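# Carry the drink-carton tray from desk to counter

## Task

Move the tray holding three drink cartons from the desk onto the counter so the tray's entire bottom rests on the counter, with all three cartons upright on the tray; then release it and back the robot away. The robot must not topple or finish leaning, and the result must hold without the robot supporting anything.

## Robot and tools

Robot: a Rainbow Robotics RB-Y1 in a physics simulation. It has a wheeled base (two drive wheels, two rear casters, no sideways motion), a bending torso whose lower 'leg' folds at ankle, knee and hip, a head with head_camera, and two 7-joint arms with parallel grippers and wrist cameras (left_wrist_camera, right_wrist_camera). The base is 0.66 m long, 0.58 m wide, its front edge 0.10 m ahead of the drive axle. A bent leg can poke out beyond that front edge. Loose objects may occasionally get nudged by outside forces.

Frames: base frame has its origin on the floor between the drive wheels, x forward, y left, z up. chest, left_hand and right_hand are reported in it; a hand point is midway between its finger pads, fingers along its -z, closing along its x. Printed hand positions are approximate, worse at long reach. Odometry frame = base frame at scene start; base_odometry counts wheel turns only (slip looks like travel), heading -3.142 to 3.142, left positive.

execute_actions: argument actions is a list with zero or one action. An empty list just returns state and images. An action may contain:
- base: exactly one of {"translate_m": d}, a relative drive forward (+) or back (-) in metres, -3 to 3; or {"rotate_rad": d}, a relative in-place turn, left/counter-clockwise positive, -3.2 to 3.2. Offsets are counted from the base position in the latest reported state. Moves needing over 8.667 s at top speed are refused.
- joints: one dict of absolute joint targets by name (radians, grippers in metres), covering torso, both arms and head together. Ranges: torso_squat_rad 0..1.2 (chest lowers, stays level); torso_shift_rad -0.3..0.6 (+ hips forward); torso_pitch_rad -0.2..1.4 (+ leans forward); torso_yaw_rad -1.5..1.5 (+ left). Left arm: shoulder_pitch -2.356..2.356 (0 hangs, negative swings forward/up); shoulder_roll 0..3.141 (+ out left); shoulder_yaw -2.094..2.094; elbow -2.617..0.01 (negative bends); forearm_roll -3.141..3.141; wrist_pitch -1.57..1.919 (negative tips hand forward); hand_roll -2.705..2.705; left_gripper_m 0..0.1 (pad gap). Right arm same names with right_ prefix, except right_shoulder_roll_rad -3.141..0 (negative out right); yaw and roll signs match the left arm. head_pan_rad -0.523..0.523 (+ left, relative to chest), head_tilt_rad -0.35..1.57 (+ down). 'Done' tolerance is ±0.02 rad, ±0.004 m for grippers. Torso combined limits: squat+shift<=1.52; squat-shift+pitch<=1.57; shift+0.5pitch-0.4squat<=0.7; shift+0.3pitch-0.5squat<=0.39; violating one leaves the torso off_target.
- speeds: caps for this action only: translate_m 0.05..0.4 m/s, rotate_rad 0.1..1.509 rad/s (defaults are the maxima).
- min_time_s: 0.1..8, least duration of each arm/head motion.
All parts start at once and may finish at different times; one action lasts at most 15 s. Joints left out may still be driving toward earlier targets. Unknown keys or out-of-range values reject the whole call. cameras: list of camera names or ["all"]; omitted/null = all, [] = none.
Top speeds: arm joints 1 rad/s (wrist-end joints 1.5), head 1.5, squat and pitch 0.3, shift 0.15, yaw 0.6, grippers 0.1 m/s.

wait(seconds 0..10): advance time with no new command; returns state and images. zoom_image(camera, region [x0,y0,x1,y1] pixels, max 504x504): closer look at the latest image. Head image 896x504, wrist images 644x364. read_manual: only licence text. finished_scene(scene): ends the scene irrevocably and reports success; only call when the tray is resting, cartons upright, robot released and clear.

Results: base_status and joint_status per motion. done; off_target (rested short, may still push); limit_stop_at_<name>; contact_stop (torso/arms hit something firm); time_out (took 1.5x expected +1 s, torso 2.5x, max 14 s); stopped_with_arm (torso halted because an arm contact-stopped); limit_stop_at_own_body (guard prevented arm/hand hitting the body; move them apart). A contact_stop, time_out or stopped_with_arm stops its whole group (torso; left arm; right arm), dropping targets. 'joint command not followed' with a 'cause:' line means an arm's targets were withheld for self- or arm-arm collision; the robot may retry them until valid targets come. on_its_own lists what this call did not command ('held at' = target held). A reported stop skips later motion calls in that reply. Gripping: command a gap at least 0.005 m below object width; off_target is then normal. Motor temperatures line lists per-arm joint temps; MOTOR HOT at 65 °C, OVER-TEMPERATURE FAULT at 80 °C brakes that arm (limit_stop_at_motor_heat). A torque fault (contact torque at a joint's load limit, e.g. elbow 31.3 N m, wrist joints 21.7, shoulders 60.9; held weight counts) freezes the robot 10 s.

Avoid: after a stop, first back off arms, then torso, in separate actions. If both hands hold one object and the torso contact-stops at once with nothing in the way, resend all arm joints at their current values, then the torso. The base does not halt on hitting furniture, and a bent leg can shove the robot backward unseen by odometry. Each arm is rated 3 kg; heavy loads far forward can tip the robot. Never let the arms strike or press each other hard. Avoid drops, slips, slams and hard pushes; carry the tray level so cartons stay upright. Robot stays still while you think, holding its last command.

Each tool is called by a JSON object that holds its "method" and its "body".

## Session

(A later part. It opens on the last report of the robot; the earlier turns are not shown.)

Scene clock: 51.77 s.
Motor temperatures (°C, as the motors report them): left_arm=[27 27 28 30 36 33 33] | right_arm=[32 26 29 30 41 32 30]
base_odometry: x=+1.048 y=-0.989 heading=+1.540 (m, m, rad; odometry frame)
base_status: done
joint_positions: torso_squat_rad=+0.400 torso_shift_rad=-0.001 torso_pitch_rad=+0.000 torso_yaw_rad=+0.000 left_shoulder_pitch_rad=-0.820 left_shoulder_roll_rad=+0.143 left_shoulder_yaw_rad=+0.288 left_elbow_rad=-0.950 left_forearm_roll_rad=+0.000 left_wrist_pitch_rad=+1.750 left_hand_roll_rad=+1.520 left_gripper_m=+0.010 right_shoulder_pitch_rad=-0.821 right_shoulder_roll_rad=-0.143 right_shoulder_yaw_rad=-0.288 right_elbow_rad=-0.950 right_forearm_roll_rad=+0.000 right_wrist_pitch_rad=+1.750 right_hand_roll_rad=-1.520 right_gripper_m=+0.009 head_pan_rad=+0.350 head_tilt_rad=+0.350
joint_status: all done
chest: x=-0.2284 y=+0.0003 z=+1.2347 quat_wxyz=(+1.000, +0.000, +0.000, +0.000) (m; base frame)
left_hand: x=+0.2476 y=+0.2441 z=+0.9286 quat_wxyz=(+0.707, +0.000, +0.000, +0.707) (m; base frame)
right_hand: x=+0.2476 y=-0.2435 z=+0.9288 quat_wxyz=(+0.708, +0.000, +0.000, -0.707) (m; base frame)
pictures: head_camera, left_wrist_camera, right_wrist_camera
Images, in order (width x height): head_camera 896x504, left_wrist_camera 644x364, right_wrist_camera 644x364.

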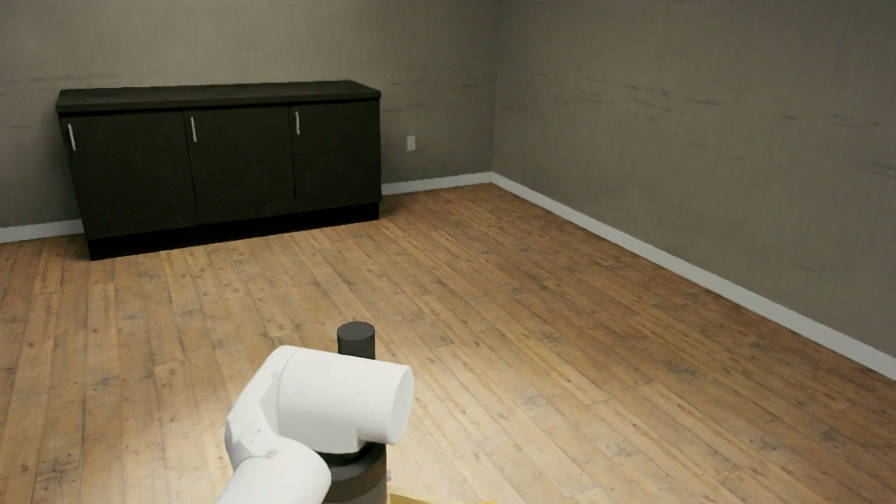

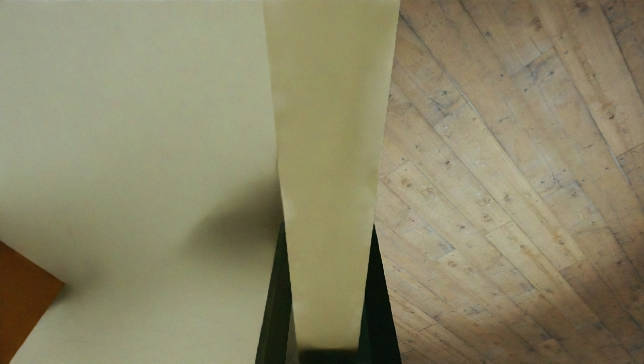

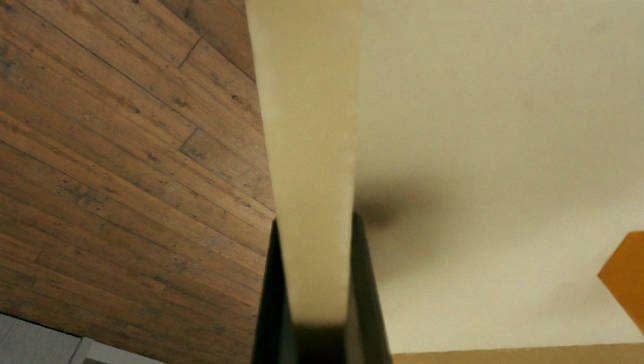

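{"method": "execute_actions", "body": {"actions": [{"base":{"rotate_rad":0.72},"joints":{"head_tilt_rad":0.5,"head_pan_rad":0.0}}], "cameras": ["head_camera"]}}

Scene clock: 55.70 s.
Motor temperatures (°C, as the motors report them): left_arm=[27 27 28 30 36 33 33] | right_arm=[32 26 29 30 41 32 30]
base_odometry: x=+1.048 y=-0.989 heading=+2.260 (m, m, rad; odometry frame)
base_status: done
joint_positions: torso_squat_rad=+0.400 torso_shift_rad=-0.001 torso_pitch_rad=+0.000 torso_yaw_rad=+0.000 left_shoulder_pitch_rad=-0.820 left_shoulder_roll_rad=+0.143 left_shoulder_yaw_rad=+0.288 left_elbow_rad=-0.950 left_forearm_roll_rad=+0.000 left_wrist_pitch_rad=+1.750 left_hand_roll_rad=+1.520 left_gripper_m=+0.010 right_shoulder_pitch_rad=-0.821 right_shoulder_roll_rad=-0.143 right_shoulder_yaw_rad=-0.288 right_elbow_rad=-0.950 right_forearm_roll_rad=+0.000 right_wrist_pitch_rad=+1.750 right_hand_roll_rad=-1.520 right_gripper_m=+0.009 head_pan_rad=+0.000 head_tilt_rad=+0.500
joint_status: all done
chest: x=-0.2284 y=+0.0003 z=+1.2347 quat_wxyz=(+1.000, +0.000, +0.000, +0.000) (m; base frame)
left_hand: x=+0.2476 y=+0.2441 z=+0.9286 quat_wxyz=(+0.707, +0.000, +0.000, +0.707) (m; base frame)
right_hand: x=+0.2476 y=-0.2435 z=+0.9288 quat_wxyz=(+0.708, +0.000, +0.000, -0.707) (m; base frame)
pictures: head_camera
Images, in order (width x height): head_camera 896x504.

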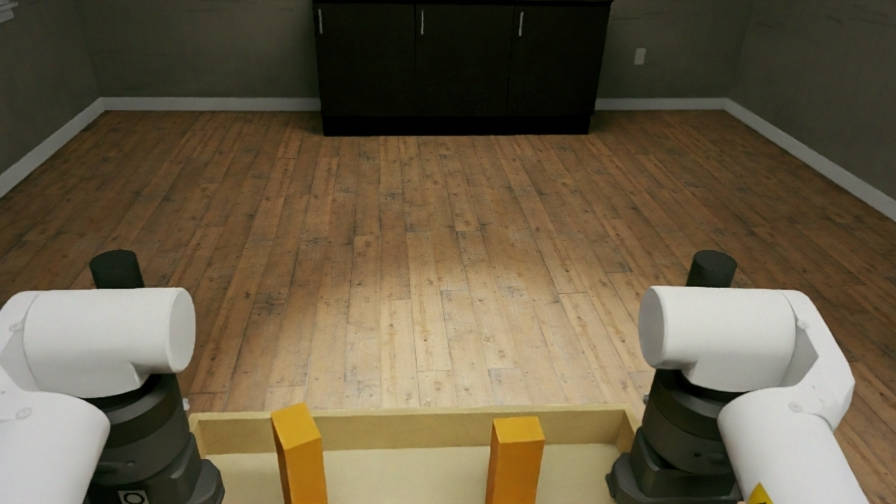

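{"method": "execute_actions", "body": {"actions": [{"base":{"translate_m":2.8},"joints":{"torso_squat_rad":0.0,"torso_shift_rad":0.2,"left_elbow_rad":-1.09,"left_wrist_pitch_rad":1.89,"right_elbow_rad":-1.09,"right_wrist_pitch_rad":1.89},"min_time_s":5}]}}

Scene clock: 64.33 s.
Motor temperatures (°C, as the motors report them): left_arm=[27 27 28 30 36 33 33] | right_arm=[32 26 29 30 41 32 30]
base_odometry: x=-0.733 y=+1.172 heading=+2.260 (m, m, rad; odometry frame)
base_status: done
joint_positions: torso_squat_rad=+0.000 torso_shift_rad=+0.200 torso_pitch_rad=+0.001 torso_yaw_rad=+0.000 left_shoulder_pitch_rad=-0.820 left_shoulder_roll_rad=+0.143 left_shoulder_yaw_rad=+0.288 left_elbow_rad=-1.089 left_forearm_roll_rad=+0.000 left_wrist_pitch_rad=+1.890 left_hand_roll_rad=+1.520 left_gripper_m=+0.010 right_shoulder_pitch_rad=-0.821 right_shoulder_roll_rad=-0.143 right_shoulder_yaw_rad=-0.288 right_elbow_rad=-1.090 right_forearm_roll_rad=+0.000 right_wrist_pitch_rad=+1.890 right_hand_roll_rad=-1.520 right_gripper_m=+0.009 head_pan_rad=+0.000 head_tilt_rad=+0.500
joint_status: all done
chest: x=-0.0886 y=+0.0003 z=+1.2759 quat_wxyz=(+1.000, +0.000, +0.000, +0.000) (m; base frame)
left_hand: x=+0.3827 y=+0.2441 z=+1.0054 quat_wxyz=(+0.707, +0.001, +0.001, +0.707) (m; base frame)
right_hand: x=+0.3828 y=-0.2436 z=+1.0057 quat_wxyz=(+0.707, -0.001, +0.000, -0.707) (m; base frame)
pictures: head_camera, left_wrist_camera, right_wrist_camera
Images, in order (width x height): head_camera 896x504, left_wrist_camera 644x364, right_wrist_camera 644x364.

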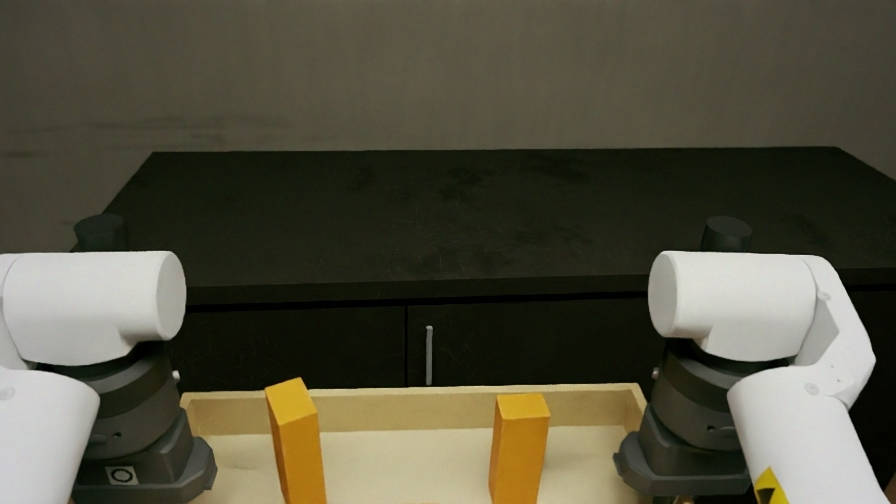

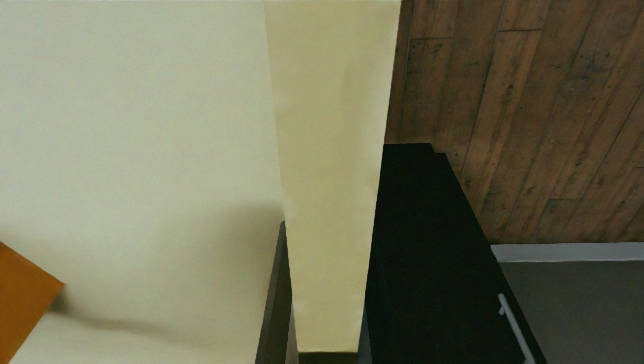

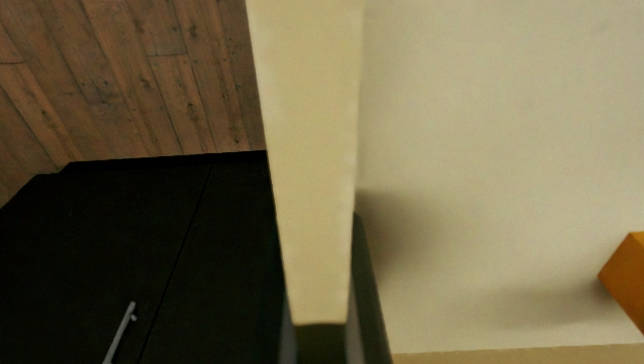

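{"method": "execute_actions", "body": {"actions": [{"base":{"translate_m":0.6},"joints":{"head_tilt_rad":1.0},"speeds":{"translate_m":0.3}}]}}

Scene clock: 68.23 s.
Motor temperatures (°C, as the motors report them): left_arm=[27 27 28 30 36 33 33] | right_arm=[32 26 29 30 41 32 30]
base_odometry: x=-1.115 y=+1.635 heading=+2.261 (m, m, rad; odometry frame)
base_status: done
joint_positions: torso_squat_rad=+0.000 torso_shift_rad=+0.200 torso_pitch_rad=+0.001 torso_yaw_rad=+0.000 left_shoulder_pitch_rad=-0.820 left_shoulder_roll_rad=+0.143 left_shoulder_yaw_rad=+0.288 left_elbow_rad=-1.089 left_forearm_roll_rad=+0.000 left_wrist_pitch_rad=+1.890 left_hand_roll_rad=+1.520 left_gripper_m=+0.010 right_shoulder_pitch_rad=-0.821 right_shoulder_roll_rad=-0.143 right_shoulder_yaw_rad=-0.288 right_elbow_rad=-1.090 right_forearm_roll_rad=+0.000 right_wrist_pitch_rad=+1.890 right_hand_roll_rad=-1.520 right_gripper_m=+0.009 head_pan_rad=+0.000 head_tilt_rad=+1.000
joint_status: all done
chest: x=-0.0886 y=+0.0003 z=+1.2759 quat_wxyz=(+1.000, +0.000, +0.000, +0.000) (m; base frame)
left_hand: x=+0.3827 y=+0.2441 z=+1.0054 quat_wxyz=(+0.707, +0.001, +0.001, +0.707) (m; base frame)
right_hand: x=+0.3828 y=-0.2436 z=+1.0057 quat_wxyz=(+0.707, -0.001, +0.000, -0.707) (m; base frame)
pictures: head_camera, left_wrist_camera, right_wrist_camera
Images, in order (width x height): head_camera 896x504, left_wrist_camera 644x364, right_wrist_camera 644x364.

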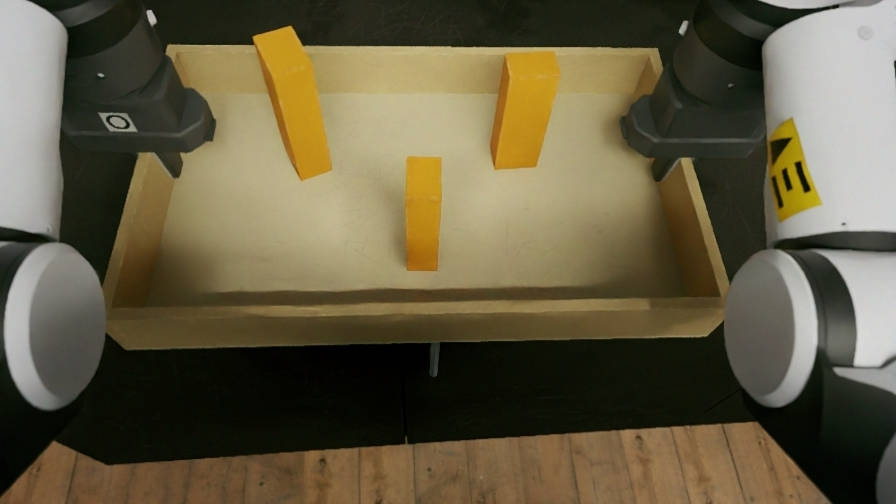

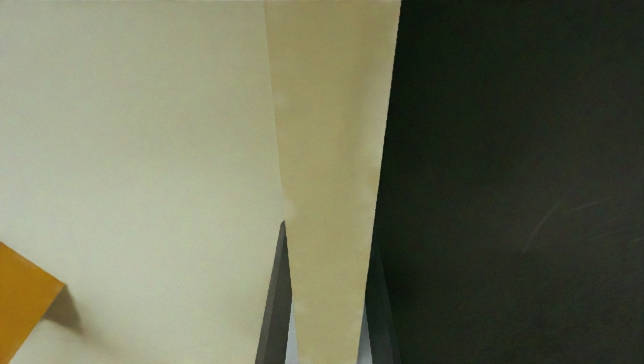

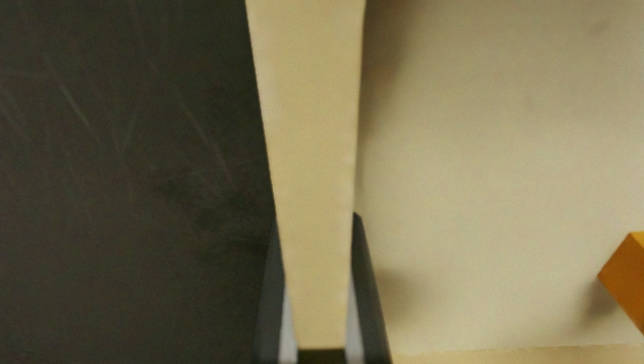

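{"method": "execute_actions", "body": {"actions": [{"base":{"translate_m":0.17},"joints":{"head_tilt_rad":1.15},"speeds":{"translate_m":0.15}}], "cameras": ["head_camera"]}}

Scene clock: 70.53 s.
Motor temperatures (°C, as the motors report them): left_arm=[27 27 28 30 36 33 33] | right_arm=[32 26 29 30 41 32 30]
base_odometry: x=-1.223 y=+1.766 heading=+2.261 (m, m, rad; odometry frame)
base_status: done
joint_positions: torso_squat_rad=+0.000 torso_shift_rad=+0.200 torso_pitch_rad=+0.000 torso_yaw_rad=+0.000 left_shoulder_pitch_rad=-0.820 left_shoulder_roll_rad=+0.143 left_shoulder_yaw_rad=+0.288 left_elbow_rad=-1.089 left_forearm_roll_rad=+0.000 left_wrist_pitch_rad=+1.890 left_hand_roll_rad=+1.520 left_gripper_m=+0.010 right_shoulder_pitch_rad=-0.821 right_shoulder_roll_rad=-0.143 right_shoulder_yaw_rad=-0.288 right_elbow_rad=-1.090 right_forearm_roll_rad=+0.000 right_wrist_pitch_rad=+1.890 right_hand_roll_rad=-1.520 right_gripper_m=+0.009 head_pan_rad=+0.000 head_tilt_rad=+1.150
joint_status: all done
chest: x=-0.0887 y=+0.0003 z=+1.2759 quat_wxyz=(+1.000, +0.000, +0.000, +0.000) (m; base frame)
left_hand: x=+0.3826 y=+0.2441 z=+1.0055 quat_wxyz=(+0.707, +0.001, +0.001, +0.707) (m; base frame)
right_hand: x=+0.3827 y=-0.2436 z=+1.0057 quat_wxyz=(+0.707, -0.001, +0.000, -0.707) (m; base frame)
pictures: head_camera
Images, in order (width x height): head_camera 896x504.

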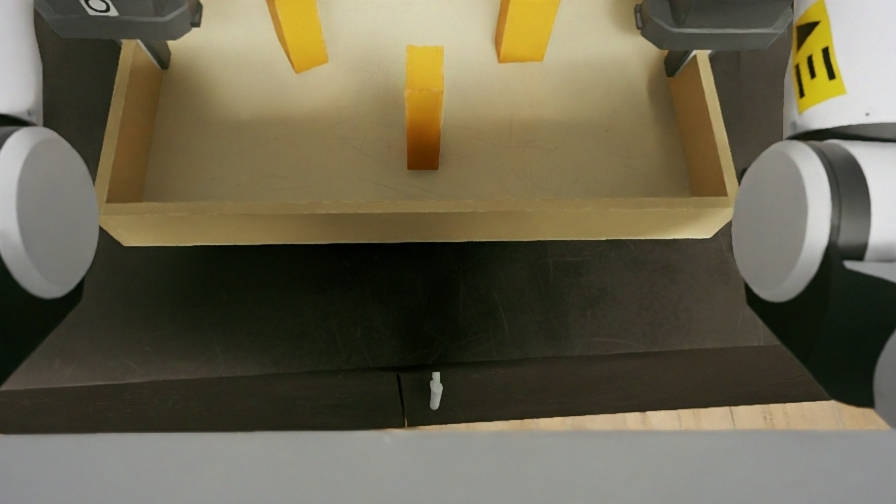

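{"method": "zoom_image", "body": {"camera": "head_camera", "region": [400, 220, 860, 440]}}

Region (400, 220, 860, 440) of head_camera's 896x504 image, scaled by 1.096, with more detail than that image has; it fills the top 241 rows of this view, and the rest is white.

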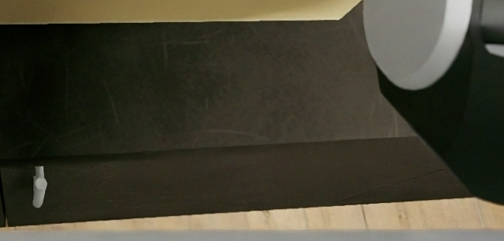

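{"method": "execute_actions", "body": {"actions": [{"joints":{"torso_squat_rad":0.37,"head_tilt_rad":1.05}}]}}

Scene clock: 73.00 s.
Motor temperatures (°C, as the motors report them): left_arm=[27 27 28 30 36 33 33] | right_arm=[32 26 29 30 41 32 30]
base_odometry: x=-1.223 y=+1.766 heading=+2.261 (m, m, rad; odometry frame)
base_status: not commanded
joint_positions: torso_squat_rad=+0.370 torso_shift_rad=+0.200 torso_pitch_rad=+0.000 torso_yaw_rad=+0.000 left_shoulder_pitch_rad=-0.820 left_shoulder_roll_rad=+0.143 left_shoulder_yaw_rad=+0.288 left_elbow_rad=-1.089 left_forearm_roll_rad=+0.000 left_wrist_pitch_rad=+1.890 left_hand_roll_rad=+1.520 left_gripper_m=+0.010 right_shoulder_pitch_rad=-0.821 right_shoulder_roll_rad=-0.143 right_shoulder_yaw_rad=-0.288 right_elbow_rad=-1.090 right_forearm_roll_rad=+0.000 right_wrist_pitch_rad=+1.890 right_hand_roll_rad=-1.520 right_gripper_m=+0.009 head_pan_rad=+0.000 head_tilt_rad=+1.050
joint_status: all done
chest: x=-0.0982 y=+0.0003 z=+1.2295 quat_wxyz=(+1.000, +0.000, +0.000, +0.000) (m; base frame)
left_hand: x=+0.3732 y=+0.2441 z=+0.9592 quat_wxyz=(+0.707, +0.001, +0.000, +0.707) (m; base frame)
right_hand: x=+0.3733 y=-0.2436 z=+0.9594 quat_wxyz=(+0.707, -0.001, +0.000, -0.707) (m; base frame)
pictures: head_camera, left_wrist_camera, right_wrist_camera
Images, in order (width x height): head_camera 896x504, left_wrist_camera 644x364, right_wrist_camera 644x364.

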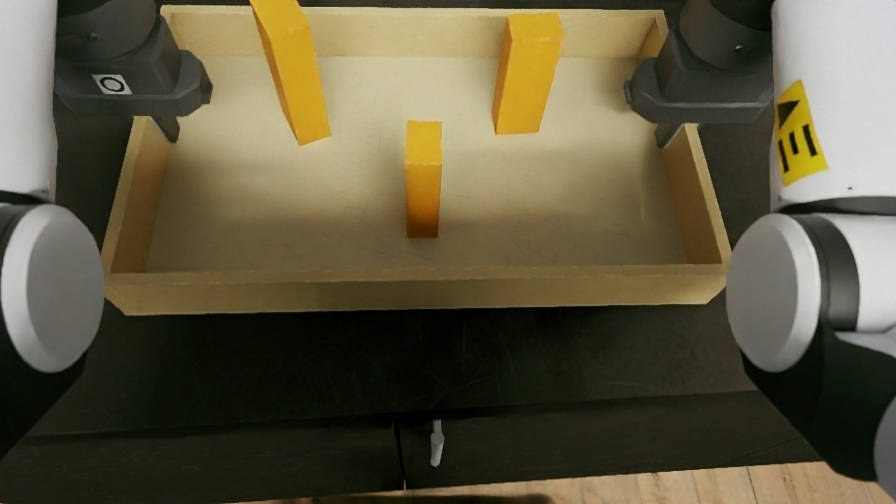

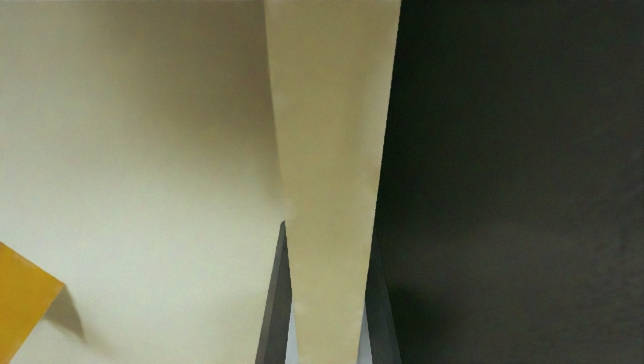

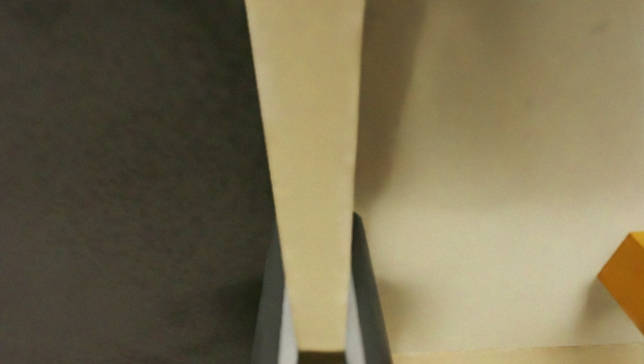

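{"method": "execute_actions", "body": {"actions": [{"joints":{"torso_squat_rad":0.41}}], "cameras": ["head_camera"]}}

Scene clock: 74.03 s.
Motor temperatures (°C, as the motors report them): left_arm=[27 27 28 30 36 33 33] | right_arm=[32 26 29 30 41 32 30]
base_odometry: x=-1.223 y=+1.766 heading=+2.261 (m, m, rad; odometry frame)
base_status: not commanded
joint_positions: torso_squat_rad=+0.410 torso_shift_rad=+0.200 torso_pitch_rad=-0.001 torso_yaw_rad=+0.000 left_shoulder_pitch_rad=-0.822 left_shoulder_roll_rad=+0.144 left_shoulder_yaw_rad=+0.288 left_elbow_rad=-1.090 left_forearm_roll_rad=+0.000 left_wrist_pitch_rad=+1.890 left_hand_roll_rad=+1.520 left_gripper_m=+0.010 right_shoulder_pitch_rad=-0.822 right_shoulder_roll_rad=-0.144 right_shoulder_yaw_rad=-0.288 right_elbow_rad=-1.091 right_forearm_roll_rad=+0.000 right_wrist_pitch_rad=+1.890 right_hand_roll_rad=-1.520 right_gripper_m=+0.009 head_pan_rad=+0.000 head_tilt_rad=+1.050
joint_status: all done
chest: x=-0.1009 y=+0.0002 z=+1.2191 quat_wxyz=(+1.000, +0.000, +0.000, +0.000) (m; base frame)
left_hand: x=+0.3715 y=+0.2441 z=+0.9502 quat_wxyz=(+0.707, +0.000, -0.001, +0.707) (m; base frame)
right_hand: x=+0.3717 y=-0.2436 z=+0.9507 quat_wxyz=(+0.707, +0.001, -0.001, -0.707) (m; base frame)
pictures: head_camera
Images, in order (width x height): head_camera 896x504.

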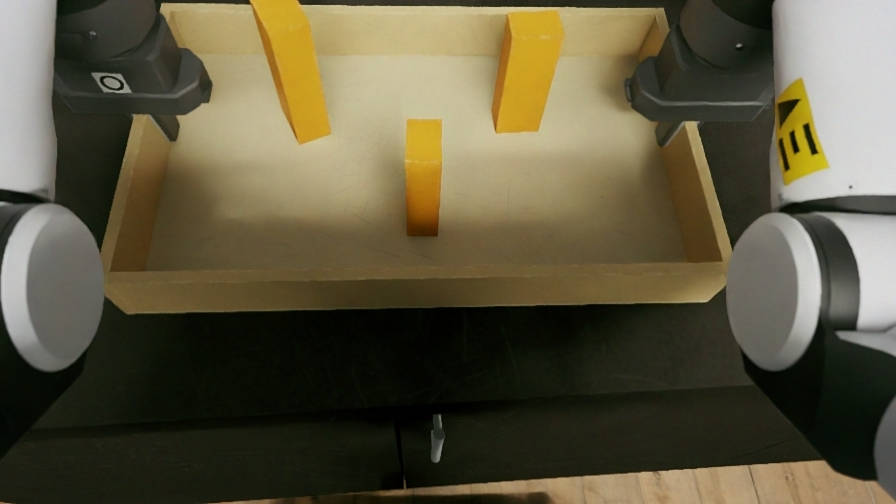

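Contact made on both sides. Releasing.

{"method": "execute_actions", "body": {"actions": [{"joints":{"left_gripper_m":0.06,"right_gripper_m":0.06}}], "cameras": ["head_camera"]}}

{"method": "execute_actions", "body": {"actions": [{"joints":{"torso_squat_rad":0.0}}]}}

Scene clock: 75.30 s.
Motor temperatures (°C, as the motors report them): left_arm=[27 27 28 30 36 33 33] | right_arm=[32 26 29 30 41 32 30]
base_odometry: x=-1.223 y=+1.766 heading=+2.261 (m, m, rad; odometry frame)
base_status: not commanded
joint_positions: torso_squat_rad=+0.410 torso_shift_rad=+0.200 torso_pitch_rad=+0.000 torso_yaw_rad=+0.000 left_shoulder_pitch_rad=-0.821 left_shoulder_roll_rad=+0.143 left_shoulder_yaw_rad=+0.288 left_elbow_rad=-1.090 left_forearm_roll_rad=+0.000 left_wrist_pitch_rad=+1.890 left_hand_roll_rad=+1.520 left_gripper_m=+0.060 right_shoulder_pitch_rad=-0.822 right_shoulder_roll_rad=-0.143 right_shoulder_yaw_rad=-0.288 right_elbow_rad=-1.090 right_forearm_roll_rad=+0.000 right_wrist_pitch_rad=+1.890 right_hand_roll_rad=-1.520 right_gripper_m=+0.060 head_pan_rad=+0.000 head_tilt_rad=+1.050
joint_status: all done
chest: x=-0.1005 y=+0.0002 z=+1.2191 quat_wxyz=(+1.000, +0.000, +0.000, +0.000) (m; base frame)
left_hand: x=+0.3713 y=+0.2440 z=+0.9495 quat_wxyz=(+0.707, +0.000, +0.000, +0.707) (m; base frame)
right_hand: x=+0.3716 y=-0.2435 z=+0.9500 quat_wxyz=(+0.707, +0.000, -0.001, -0.707) (m; base frame)
pictures: head_camera
Images, in order (width x height): head_camera 896x504.

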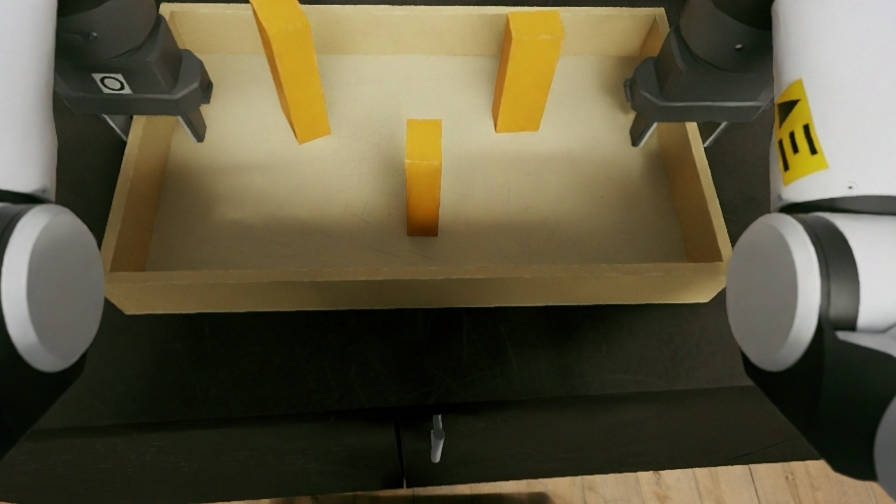

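Scene clock: 77.43 s.
Motor temperatures (°C, as the motors report them): left_arm=[27 27 28 30 36 33 33] | right_arm=[32 26 29 30 41 32 30]
base_odometry: x=-1.223 y=+1.766 heading=+2.261 (m, m, rad; odometry frame)
base_status: not commanded
joint_positions: torso_squat_rad=+0.000 torso_shift_rad=+0.200 torso_pitch_rad=+0.000 torso_yaw_rad=+0.000 left_shoulder_pitch_rad=-0.821 left_shoulder_roll_rad=+0.143 left_shoulder_yaw_rad=+0.288 left_elbow_rad=-1.090 left_forearm_roll_rad=+0.000 left_wrist_pitch_rad=+1.890 left_hand_roll_rad=+1.520 left_gripper_m=+0.060 right_shoulder_pitch_rad=-0.822 right_shoulder_roll_rad=-0.143 right_shoulder_yaw_rad=-0.288 right_elbow_rad=-1.090 right_forearm_roll_rad=+0.000 right_wrist_pitch_rad=+1.890 right_hand_roll_rad=-1.520 right_gripper_m=+0.060 head_pan_rad=+0.000 head_tilt_rad=+1.050
joint_status: all done
chest: x=-0.0889 y=+0.0003 z=+1.2760 quat_wxyz=(+1.000, +0.000, +0.000, +0.000) (m; base frame)
left_hand: x=+0.3829 y=+0.2440 z=+1.0062 quat_wxyz=(+0.707, +0.000, +0.000, +0.707) (m; base frame)
right_hand: x=+0.3831 y=-0.2434 z=+1.0066 quat_wxyz=(+0.707, +0.000, +0.000, -0.707) (m; base frame)
pictures: head_camera, left_wrist_camera, right_wrist_camera
Images, in order (width x height): head_camera 896x504, left_wrist_camera 644x364, right_wrist_camera 644x364.

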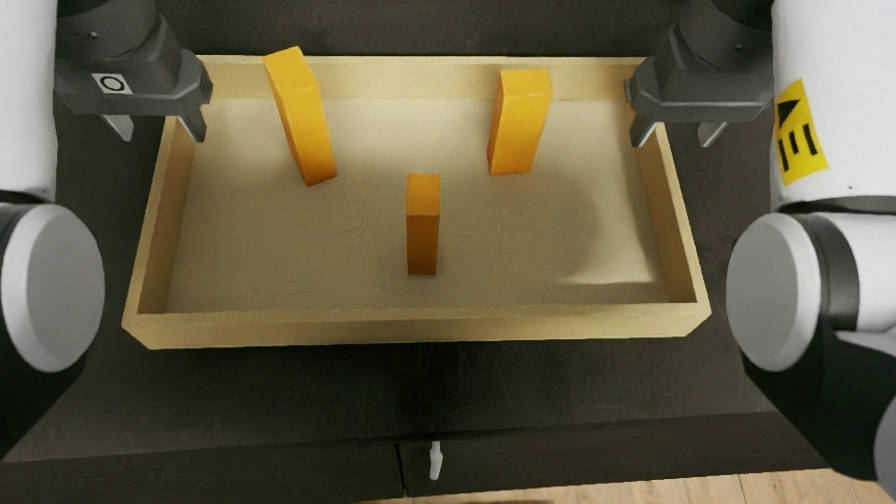

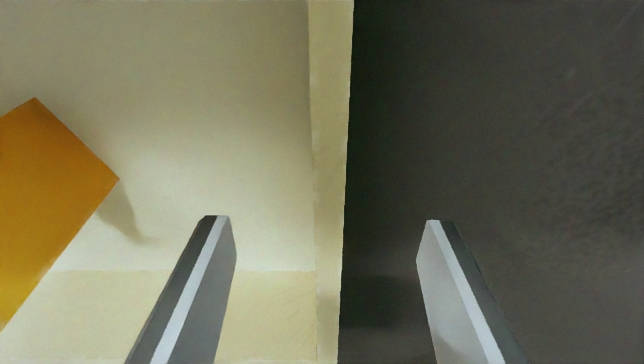

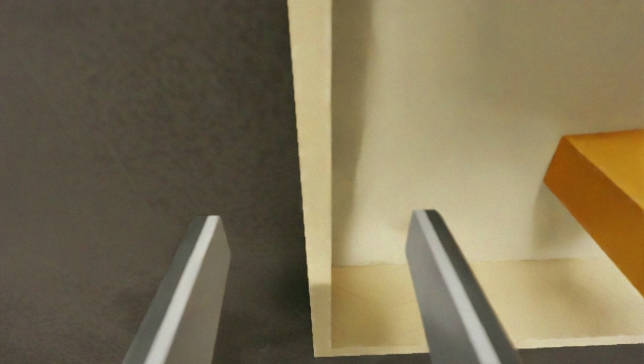

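{"method": "execute_actions", "body": {"actions": [{"base":{"translate_m":-0.55},"joints":{"left_shoulder_pitch_rad":-0.93,"right_shoulder_pitch_rad":-0.93,"head_tilt_rad":0.7}}], "cameras": ["head_camera"]}}

Scene clock: 80.70 s.
Motor temperatures (°C, as the motors report them): left_arm=[27 27 28 30 36 33 33] | right_arm=[32 26 29 30 41 32 30]
base_odometry: x=-0.873 y=+1.342 heading=+2.262 (m, m, rad; odometry frame)
base_status: done
joint_positions: torso_squat_rad=+0.000 torso_shift_rad=+0.200 torso_pitch_rad=+0.000 torso_yaw_rad=+0.000 left_shoulder_pitch_rad=-0.930 left_shoulder_roll_rad=+0.143 left_shoulder_yaw_rad=+0.288 left_elbow_rad=-1.090 left_forearm_roll_rad=+0.000 left_wrist_pitch_rad=+1.890 left_hand_roll_rad=+1.520 left_gripper_m=+0.060 right_shoulder_pitch_rad=-0.930 right_shoulder_roll_rad=-0.143 right_shoulder_yaw_rad=-0.288 right_elbow_rad=-1.090 right_forearm_roll_rad=+0.000 right_wrist_pitch_rad=+1.890 right_hand_roll_rad=-1.520 right_gripper_m=+0.060 head_pan_rad=+0.000 head_tilt_rad=+0.700
joint_status: all done
chest: x=-0.0890 y=+0.0003 z=+1.2760 quat_wxyz=(+1.000, +0.000, +0.000, +0.000) (m; base frame)
left_hand: x=+0.4165 y=+0.2257 z=+1.0562 quat_wxyz=(+0.719, -0.036, -0.036, +0.693) (m; base frame)
right_hand: x=+0.4167 y=-0.2252 z=+1.0566 quat_wxyz=(+0.720, +0.036, -0.037, -0.693) (m; base frame)
pictures: head_camera
Images, in order (width x height): head_camera 896x504.

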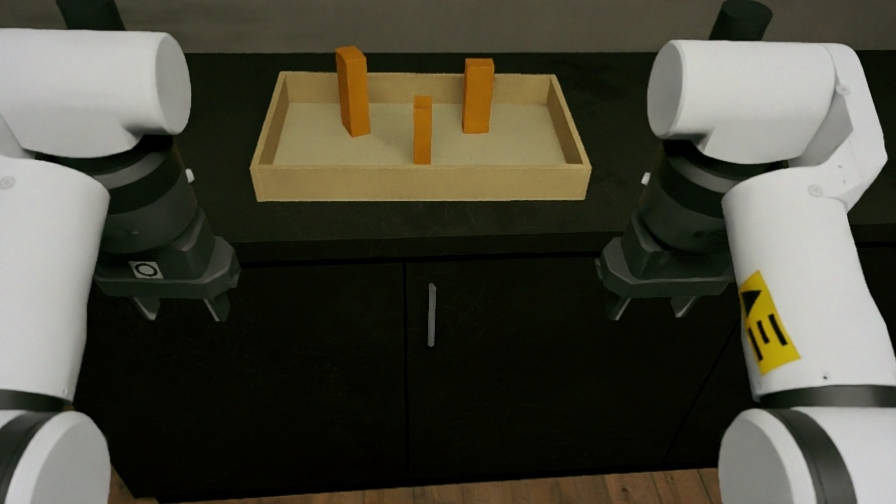

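{"method": "finished_scene", "body": {"scene": 1}}

The scene is finished: the task was done.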